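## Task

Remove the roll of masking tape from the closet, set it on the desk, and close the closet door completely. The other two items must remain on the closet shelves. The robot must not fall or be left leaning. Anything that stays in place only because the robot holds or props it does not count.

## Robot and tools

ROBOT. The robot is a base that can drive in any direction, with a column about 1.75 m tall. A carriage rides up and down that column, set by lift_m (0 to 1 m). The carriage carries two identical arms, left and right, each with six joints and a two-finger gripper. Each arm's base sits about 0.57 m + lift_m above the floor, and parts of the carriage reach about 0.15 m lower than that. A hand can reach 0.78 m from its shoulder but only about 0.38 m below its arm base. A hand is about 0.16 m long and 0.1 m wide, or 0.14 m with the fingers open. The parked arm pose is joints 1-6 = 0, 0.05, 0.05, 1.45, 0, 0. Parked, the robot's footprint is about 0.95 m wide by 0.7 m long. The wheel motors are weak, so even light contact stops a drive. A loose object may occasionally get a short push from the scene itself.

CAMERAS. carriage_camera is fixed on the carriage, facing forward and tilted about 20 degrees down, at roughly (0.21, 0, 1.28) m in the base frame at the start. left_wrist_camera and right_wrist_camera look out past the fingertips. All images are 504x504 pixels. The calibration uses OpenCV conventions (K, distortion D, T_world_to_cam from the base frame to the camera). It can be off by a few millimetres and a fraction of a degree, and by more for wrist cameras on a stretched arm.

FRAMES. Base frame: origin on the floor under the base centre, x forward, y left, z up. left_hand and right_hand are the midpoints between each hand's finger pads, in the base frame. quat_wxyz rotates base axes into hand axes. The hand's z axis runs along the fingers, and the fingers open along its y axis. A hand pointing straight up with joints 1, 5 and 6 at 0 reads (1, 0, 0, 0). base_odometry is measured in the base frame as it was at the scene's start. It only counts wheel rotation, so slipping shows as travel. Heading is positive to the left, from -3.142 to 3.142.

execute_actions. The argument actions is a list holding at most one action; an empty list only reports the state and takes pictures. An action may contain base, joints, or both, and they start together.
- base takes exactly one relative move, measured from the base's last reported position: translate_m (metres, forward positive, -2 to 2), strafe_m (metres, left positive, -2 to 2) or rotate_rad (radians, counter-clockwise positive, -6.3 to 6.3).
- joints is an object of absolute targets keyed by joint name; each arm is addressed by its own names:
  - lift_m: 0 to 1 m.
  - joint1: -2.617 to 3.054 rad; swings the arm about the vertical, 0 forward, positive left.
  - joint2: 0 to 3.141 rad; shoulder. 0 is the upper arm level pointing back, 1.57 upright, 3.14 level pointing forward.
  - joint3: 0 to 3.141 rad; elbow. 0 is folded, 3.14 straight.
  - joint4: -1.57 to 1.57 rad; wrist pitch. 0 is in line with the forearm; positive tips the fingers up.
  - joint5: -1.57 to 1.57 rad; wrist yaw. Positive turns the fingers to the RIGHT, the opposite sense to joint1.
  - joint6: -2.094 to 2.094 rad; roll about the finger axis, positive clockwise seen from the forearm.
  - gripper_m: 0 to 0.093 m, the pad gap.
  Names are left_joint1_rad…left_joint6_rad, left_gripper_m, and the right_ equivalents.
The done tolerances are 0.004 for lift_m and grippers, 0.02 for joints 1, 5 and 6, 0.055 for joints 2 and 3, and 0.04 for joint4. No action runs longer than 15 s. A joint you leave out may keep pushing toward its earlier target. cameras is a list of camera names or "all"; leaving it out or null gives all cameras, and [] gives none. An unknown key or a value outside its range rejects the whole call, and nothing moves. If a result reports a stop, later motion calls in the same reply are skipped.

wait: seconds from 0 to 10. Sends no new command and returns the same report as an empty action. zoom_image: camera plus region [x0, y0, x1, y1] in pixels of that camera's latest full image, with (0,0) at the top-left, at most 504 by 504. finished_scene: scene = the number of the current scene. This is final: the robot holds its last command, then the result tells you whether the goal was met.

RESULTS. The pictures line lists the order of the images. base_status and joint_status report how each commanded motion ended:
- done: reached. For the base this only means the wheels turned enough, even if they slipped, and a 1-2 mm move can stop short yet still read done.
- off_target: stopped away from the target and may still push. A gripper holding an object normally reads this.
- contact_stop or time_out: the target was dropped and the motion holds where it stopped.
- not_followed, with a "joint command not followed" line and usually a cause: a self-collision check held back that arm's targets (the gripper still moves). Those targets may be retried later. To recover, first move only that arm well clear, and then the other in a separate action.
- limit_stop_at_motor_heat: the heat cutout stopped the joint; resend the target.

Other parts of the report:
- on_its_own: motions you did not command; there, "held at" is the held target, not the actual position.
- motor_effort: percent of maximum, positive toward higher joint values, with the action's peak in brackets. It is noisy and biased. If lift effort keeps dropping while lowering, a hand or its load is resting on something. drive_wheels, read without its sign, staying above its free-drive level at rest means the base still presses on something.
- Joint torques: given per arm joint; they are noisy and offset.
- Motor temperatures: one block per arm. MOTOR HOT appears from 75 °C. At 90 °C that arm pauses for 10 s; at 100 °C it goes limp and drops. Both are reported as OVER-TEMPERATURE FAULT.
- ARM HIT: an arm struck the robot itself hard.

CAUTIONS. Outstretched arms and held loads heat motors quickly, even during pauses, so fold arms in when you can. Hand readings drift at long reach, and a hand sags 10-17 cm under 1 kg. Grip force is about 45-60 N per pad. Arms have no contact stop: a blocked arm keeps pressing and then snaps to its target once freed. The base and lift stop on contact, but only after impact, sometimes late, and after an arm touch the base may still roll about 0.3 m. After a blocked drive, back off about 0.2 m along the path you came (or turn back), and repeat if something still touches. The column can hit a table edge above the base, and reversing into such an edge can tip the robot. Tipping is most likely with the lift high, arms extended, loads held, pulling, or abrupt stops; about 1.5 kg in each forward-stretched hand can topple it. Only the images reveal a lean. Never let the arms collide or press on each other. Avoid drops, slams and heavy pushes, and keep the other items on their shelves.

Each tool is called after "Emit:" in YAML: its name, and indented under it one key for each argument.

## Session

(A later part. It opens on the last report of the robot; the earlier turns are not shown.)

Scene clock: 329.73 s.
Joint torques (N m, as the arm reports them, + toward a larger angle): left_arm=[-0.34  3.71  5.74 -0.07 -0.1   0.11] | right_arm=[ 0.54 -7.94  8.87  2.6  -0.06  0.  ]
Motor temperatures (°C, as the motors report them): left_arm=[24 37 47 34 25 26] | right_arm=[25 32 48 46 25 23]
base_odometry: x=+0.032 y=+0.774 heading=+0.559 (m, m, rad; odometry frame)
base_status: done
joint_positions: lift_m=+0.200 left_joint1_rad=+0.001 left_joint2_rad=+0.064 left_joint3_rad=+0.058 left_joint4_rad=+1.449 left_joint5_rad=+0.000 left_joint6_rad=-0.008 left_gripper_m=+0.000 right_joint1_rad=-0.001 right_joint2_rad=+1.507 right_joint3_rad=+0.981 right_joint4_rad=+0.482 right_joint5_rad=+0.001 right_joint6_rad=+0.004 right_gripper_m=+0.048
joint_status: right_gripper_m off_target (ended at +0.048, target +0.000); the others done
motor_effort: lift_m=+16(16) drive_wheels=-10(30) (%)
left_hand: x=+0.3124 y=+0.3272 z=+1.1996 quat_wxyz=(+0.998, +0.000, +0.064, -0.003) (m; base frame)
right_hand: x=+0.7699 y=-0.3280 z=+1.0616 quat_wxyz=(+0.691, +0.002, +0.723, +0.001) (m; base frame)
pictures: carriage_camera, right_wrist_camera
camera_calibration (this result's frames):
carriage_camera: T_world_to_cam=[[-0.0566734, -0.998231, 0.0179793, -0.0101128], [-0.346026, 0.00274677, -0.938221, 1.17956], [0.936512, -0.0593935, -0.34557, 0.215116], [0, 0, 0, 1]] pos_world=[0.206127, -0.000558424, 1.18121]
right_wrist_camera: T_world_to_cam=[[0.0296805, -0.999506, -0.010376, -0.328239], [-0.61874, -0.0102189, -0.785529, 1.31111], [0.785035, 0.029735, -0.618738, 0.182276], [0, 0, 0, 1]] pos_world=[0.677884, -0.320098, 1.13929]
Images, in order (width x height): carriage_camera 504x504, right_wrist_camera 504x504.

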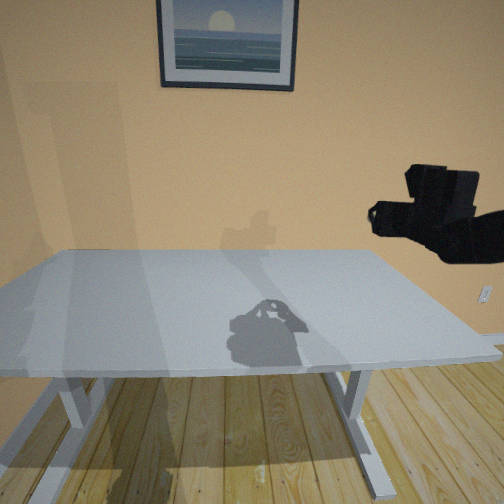

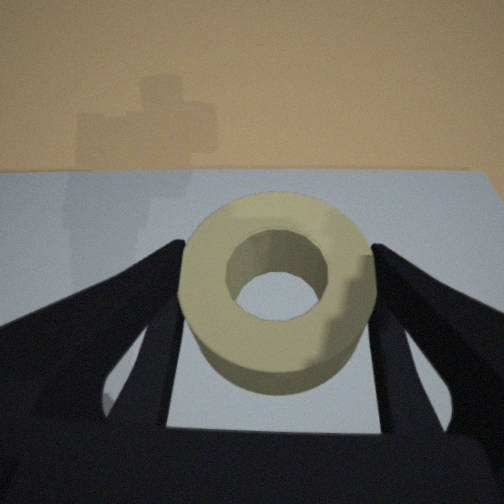

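Emit:
execute_actions:
  actions:
    - {"base":{"translate_m":0.1},"joints":{"right_joint2_rad":2.3,"right_joint3_rad":1.6,"right_joint4_rad":0.3,"right_gripper_m":0,"lift_m":0.15}}
  cameras: ["carriage_camera","right_wrist_camera"]

Scene clock: 338.37 s.
Joint torques (N m, as the arm reports them, + toward a larger angle): left_arm=[-0.35  3.63  5.6  -0.07 -0.09  0.1 ] | right_arm=[  0.47 -14.6    8.3    2.41  -0.05  -0.01]
Motor temperatures (°C, as the motors report them): left_arm=[24 36 46 34 25 26] | right_arm=[25 35 48 47 25 23]
base_odometry: x=+0.116 y=+0.827 heading=+0.560 (m, m, rad; odometry frame)
base_status: done
joint_positions: lift_m=+0.150 left_joint1_rad=+0.001 left_joint2_rad=+0.064 left_joint3_rad=+0.058 left_joint4_rad=+1.451 left_joint5_rad=+0.000 left_joint6_rad=-0.008 left_gripper_m=+0.000 right_joint1_rad=-0.001 right_joint2_rad=+2.309 right_joint3_rad=+1.583 right_joint4_rad=+0.291 right_joint5_rad=+0.001 right_joint6_rad=+0.004 right_gripper_m=+0.048
joint_status: right_gripper_m off_target (ended at +0.048, target +0.000); the others done
motor_effort: lift_m=+16(15) drive_wheels=-9(32) (%)
left_hand: x=+0.3119 y=+0.3272 z=+1.1497 quat_wxyz=(+0.998, +0.000, +0.063, -0.003) (m; base frame)
right_hand: x=+0.9226 y=-0.3281 z=+0.8038 quat_wxyz=(+0.537, +0.002, +0.843, +0.000) (m; base frame)
pictures: carriage_camera, right_wrist_camera
camera_calibration (this result's frames):
carriage_camera: T_world_to_cam=[[-0.0566734, -0.998231, 0.0179793, -0.009215], [-0.346026, 0.00274677, -0.938221, 1.13271], [0.936512, -0.0593935, -0.34557, 0.197859], [0, 0, 0, 1]] pos_world=[0.206127, -0.000558424, 1.13127]
right_wrist_camera: T_world_to_cam=[[0.0237396, -0.999487, -0.0214976, -0.321121], [-0.871609, -0.0101609, -0.490097, 1.19895], [0.489627, 0.0303722, -0.871403, 0.37879], [0, 0, 0, 1]] pos_world=[0.867175, -0.320279, 0.910778]
Images, in order (width x height): carriage_camera 504x504, right_wrist_camera 504x504.

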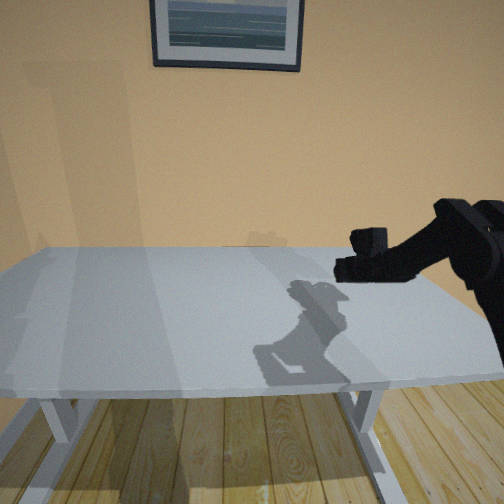

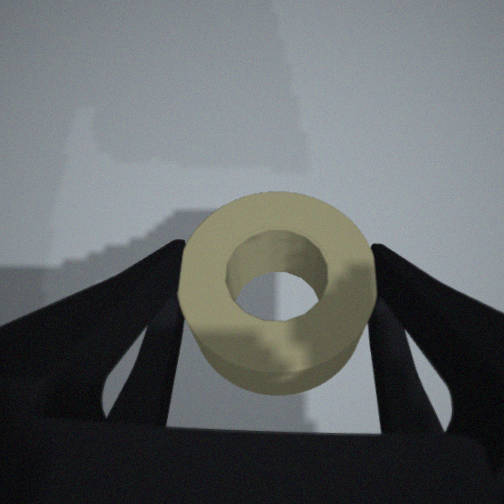

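Lower stepwise.

Emit:
execute_actions:
  actions:
    - {"joints":{"lift_m":0.08,"right_gripper_m":0}}
  cameras: ["carriage_camera"]

Emit:
execute_actions:
  actions:
    - {"joints":{"lift_m":0.05,"right_gripper_m":0}}
  cameras: ["carriage_camera"]

Scene clock: 342.23 s.
Joint torques (N m, as the arm reports them, + toward a larger angle): left_arm=[-0.32  3.69  5.6  -0.09 -0.08  0.11] | right_arm=[  0.63 -14.03   7.51   2.11  -0.02  -0.01]
Motor temperatures (°C, as the motors report them): left_arm=[24 36 46 33 25 26] | right_arm=[25 38 49 47 25 23]
base_odometry: x=+0.116 y=+0.827 heading=+0.560 (m, m, rad; odometry frame)
base_status: not commanded
joint_positions: lift_m=+0.080 left_joint1_rad=+0.001 left_joint2_rad=+0.064 left_joint3_rad=+0.058 left_joint4_rad=+1.451 left_joint5_rad=+0.000 left_joint6_rad=-0.008 left_gripper_m=+0.000 right_joint1_rad=-0.001 right_joint2_rad=+2.300 right_joint3_rad=+1.592 right_joint4_rad=+0.323 right_joint5_rad=+0.001 right_joint6_rad=+0.004 right_gripper_m=+0.048
joint_status: right_gripper_m off_target (ended at +0.048, target +0.000); the others done
motor_effort: lift_m=+16(15) drive_wheels=+6(7) (%)
left_hand: x=+0.3120 y=+0.3272 z=+1.0796 quat_wxyz=(+0.998, +0.000, +0.063, -0.003) (m; base frame)
right_hand: x=+0.9280 y=-0.3281 z=+0.7508 quat_wxyz=(+0.559, +0.002, +0.829, +0.000) (m; base frame)
pictures: carriage_camera
camera_calibration (this result's frames):
carriage_camera: T_world_to_cam=[[-0.0566734, -0.998231, 0.0179793, -0.00795656], [-0.346026, 0.00274677, -0.938221, 1.06704], [0.936512, -0.0593935, -0.34557, 0.173672], [0, 0, 0, 1]] pos_world=[0.206127, -0.000558424, 1.06128]
Images, in order (width x height): carriage_camera 504x504.

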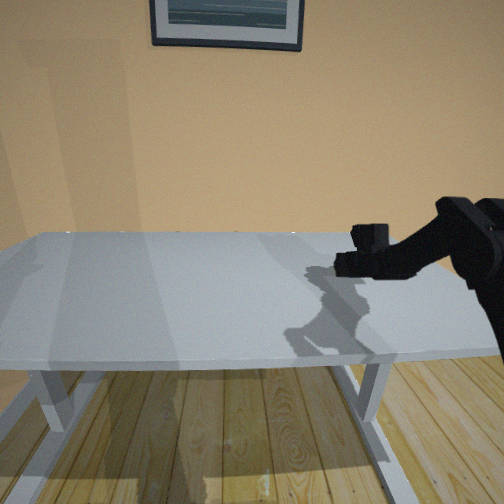

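Scene clock: 342.87 s.
Joint torques (N m, as the arm reports them, + toward a larger angle): left_arm=[-0.37  3.67  5.68 -0.08 -0.11  0.12] | right_arm=[  0.52 -12.42   6.9    1.62  -0.04  -0.03]
Motor temperatures (°C, as the motors report them): left_arm=[24 36 46 33 25 26] | right_arm=[25 38 49 47 25 23]
base_odometry: x=+0.116 y=+0.827 heading=+0.560 (m, m, rad; odometry frame)
base_status: not commanded
joint_positions: lift_m=+0.050 left_joint1_rad=+0.001 left_joint2_rad=+0.064 left_joint3_rad=+0.058 left_joint4_rad=+1.451 left_joint5_rad=+0.000 left_joint6_rad=-0.008 left_gripper_m=+0.000 right_joint1_rad=-0.001 right_joint2_rad=+2.279 right_joint3_rad=+1.605 right_joint4_rad=+0.368 right_joint5_rad=+0.001 right_joint6_rad=+0.004 right_gripper_m=+0.048
joint_status: right_gripper_m off_target (ended at +0.048, target +0.000); the others done
motor_effort: lift_m=+15(15) drive_wheels=+5(5) (%)
left_hand: x=+0.3120 y=+0.3272 z=+1.0497 quat_wxyz=(+0.998, +0.000, +0.063, -0.003) (m; base frame)
right_hand: x=+0.9341 y=-0.3281 z=+0.7504 quat_wxyz=(+0.591, +0.002, +0.807, +0.001) (m; base frame)
pictures: carriage_camera
camera_calibration (this result's frames):
carriage_camera: T_world_to_cam=[[-0.0566734, -0.998231, 0.0179793, -0.00741869], [-0.346026, 0.00274677, -0.938221, 1.03897], [0.936512, -0.0593935, -0.34557, 0.163334], [0, 0, 0, 1]] pos_world=[0.206127, -0.000558424, 1.03136]
Images, in order (width x height): carriage_camera 504x504.

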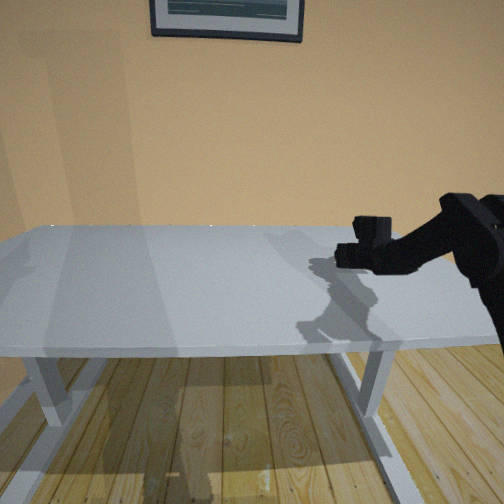

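Touching at about lift 0.09.

Emit:
execute_actions:
  actions:
    - {"joints":{"lift_m":0.095,"right_gripper_m":0}}
  cameras: []

Emit:
execute_actions:
  actions:
    - {"joints":{"right_gripper_m":0.093}}
  cameras: []

Emit:
execute_actions:
  actions:
    - {"joints":{"lift_m":0.2}}
  cameras: []

Emit:
execute_actions:
  actions:
    - {"base":{"translate_m":-0.3},"joints":{"right_joint2_rad":1.5,"right_joint3_rad":1.0}}
  cameras: ["carriage_camera"]

Scene clock: 349.63 s.
Joint torques (N m, as the arm reports them, + toward a larger angle): left_arm=[-0.32  3.72  5.62 -0.08 -0.1   0.1 ] | right_arm=[  0.58 -13.47   6.83   2.19  -0.06  -0.01]
Motor temperatures (°C, as the motors report them): left_arm=[24 36 46 33 25 26] | right_arm=[25 41 48 45 25 23]
base_odometry: x=+0.116 y=+0.827 heading=+0.560 (m, m, rad; odometry frame)
base_status: not commanded
joint_positions: lift_m=+0.095 left_joint1_rad=+0.001 left_joint2_rad=+0.064 left_joint3_rad=+0.057 left_joint4_rad=+1.451 left_joint5_rad=+0.000 left_joint6_rad=-0.008 left_gripper_m=+0.000 right_joint1_rad=-0.001 right_joint2_rad=+2.293 right_joint3_rad=+1.605 right_joint4_rad=+0.312 right_joint5_rad=+0.001 right_joint6_rad=+0.004 right_gripper_m=+0.048
joint_status: right_gripper_m off_target (ended at +0.048, target +0.000); the others done
motor_effort: lift_m=+22(27) drive_wheels=+8(6) (%)
left_hand: x=+0.3121 y=+0.3272 z=+1.0937 quat_wxyz=(+0.998, +0.000, +0.063, -0.003) (m; base frame)
right_hand: x=+0.9296 y=-0.3281 z=+0.7731 quat_wxyz=(+0.562, +0.002, +0.827, +0.000) (m; base frame)
pictures: none
No camera images: the call's "cameras" was empty. Leave "cameras" out to get every camera's image.

Scene clock: 350.37 s.
Joint torques (N m, as the arm reports them, + toward a larger angle): left_arm=[-0.31  3.68  5.64 -0.07 -0.08  0.11] | right_arm=[  0.56 -13.4    6.78   2.25  -0.05  -0.02]
Motor temperatures (°C, as the motors report them): left_arm=[24 36 46 33 25 26] | right_arm=[25 42 48 45 25 23]
base_odometry: x=+0.116 y=+0.827 heading=+0.560 (m, m, rad; odometry frame)
base_status: not commanded
joint_positions: lift_m=+0.095 left_joint1_rad=+0.001 left_joint2_rad=+0.064 left_joint3_rad=+0.057 left_joint4_rad=+1.451 left_joint5_rad=+0.000 left_joint6_rad=-0.008 left_gripper_m=+0.000 right_joint1_rad=-0.001 right_joint2_rad=+2.293 right_joint3_rad=+1.605 right_joint4_rad=+0.311 right_joint5_rad=+0.001 right_joint6_rad=+0.004 right_gripper_m=+0.093
joint_status: all done
motor_effort: lift_m=+22(22) drive_wheels=+5(5) (%)
left_hand: x=+0.3121 y=+0.3272 z=+1.0937 quat_wxyz=(+0.998, +0.000, +0.063, -0.003) (m; base frame)
right_hand: x=+0.9295 y=-0.3281 z=+0.7729 quat_wxyz=(+0.562, +0.002, +0.827, +0.000) (m; base frame)
pictures: none
No camera images: the call's "cameras" was empty. Leave "cameras" out to get every camera's image.

Scene clock: 351.33 s.
Joint torques (N m, as the arm reports them, + toward a larger angle): left_arm=[-0.33  3.67  5.79 -0.06 -0.1   0.11] | right_arm=[  0.65 -13.78   6.81   2.31  -0.05  -0.01]
Motor temperatures (°C, as the motors report them): left_arm=[24 36 45 33 25 26] | right_arm=[25 42 48 45 25 23]
base_odometry: x=+0.116 y=+0.827 heading=+0.560 (m, m, rad; odometry frame)
base_status: not commanded
joint_positions: lift_m=+0.200 left_joint1_rad=+0.001 left_joint2_rad=+0.064 left_joint3_rad=+0.057 left_joint4_rad=+1.451 left_joint5_rad=+0.000 left_joint6_rad=-0.008 left_gripper_m=+0.000 right_joint1_rad=-0.001 right_joint2_rad=+2.297 right_joint3_rad=+1.605 right_joint4_rad=+0.305 right_joint5_rad=+0.001 right_joint6_rad=+0.004 right_gripper_m=+0.093
joint_status: all done
motor_effort: lift_m=+22(26) drive_wheels=+4(6) (%)
left_hand: x=+0.3122 y=+0.3272 z=+1.1986 quat_wxyz=(+0.998, +0.000, +0.064, -0.003) (m; base frame)
right_hand: x=+0.9289 y=-0.3281 z=+0.8736 quat_wxyz=(+0.558, +0.002, +0.830, +0.000) (m; base frame)
pictures: none
No camera images: the call's "cameras" was empty. Leave "cameras" out to get every camera's image.

Scene clock: 353.93 s.
Joint torques (N m, as the arm reports them, + toward a larger angle): left_arm=[-0.29  3.65  5.75 -0.08 -0.09  0.11] | right_arm=[ 0.55 -8.33  6.08  2.36 -0.05 -0.02]
Motor temperatures (°C, as the motors report them): left_arm=[24 36 45 33 25 26] | right_arm=[25 43 48 45 25 23]
base_odometry: x=-0.138 y=+0.668 heading=+0.560 (m, m, rad; odometry frame)
base_status: done
joint_positions: lift_m=+0.200 left_joint1_rad=+0.001 left_joint2_rad=+0.064 left_joint3_rad=+0.057 left_joint4_rad=+1.450 left_joint5_rad=+0.000 left_joint6_rad=-0.008 left_gripper_m=+0.000 right_joint1_rad=-0.001 right_joint2_rad=+1.512 right_joint3_rad=+1.021 right_joint4_rad=+0.304 right_joint5_rad=+0.001 right_joint6_rad=+0.004 right_gripper_m=+0.093
joint_status: all done
motor_effort: lift_m=+22(22) drive_wheels=-2(29) (%)
left_hand: x=+0.3124 y=+0.3272 z=+1.1986 quat_wxyz=(+0.998, +0.000, +0.064, -0.003) (m; base frame)
right_hand: x=+0.7694 y=-0.3279 z=+1.0349 quat_wxyz=(+0.638, +0.002, +0.770, +0.001) (m; base frame)
pictures: carriage_camera
camera_calibration (this result's frames):
carriage_camera: T_world_to_cam=[[-0.0566734, -0.998231, 0.0179793, -0.0100992], [-0.346026, 0.00274677, -0.938221, 1.17885], [0.936512, -0.0593935, -0.34557, 0.214854], [0, 0, 0, 1]] pos_world=[0.206127, -0.000558424, 1.18045]
Images, in order (width x height): carriage_camera 504x504.

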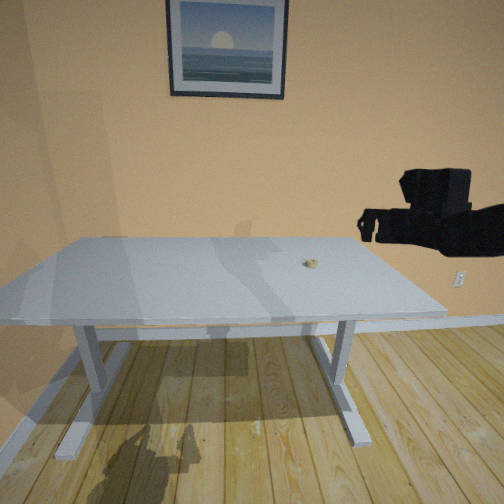

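Emit:
finished_scene:
  scene: 2

The scene is finished: the task was done.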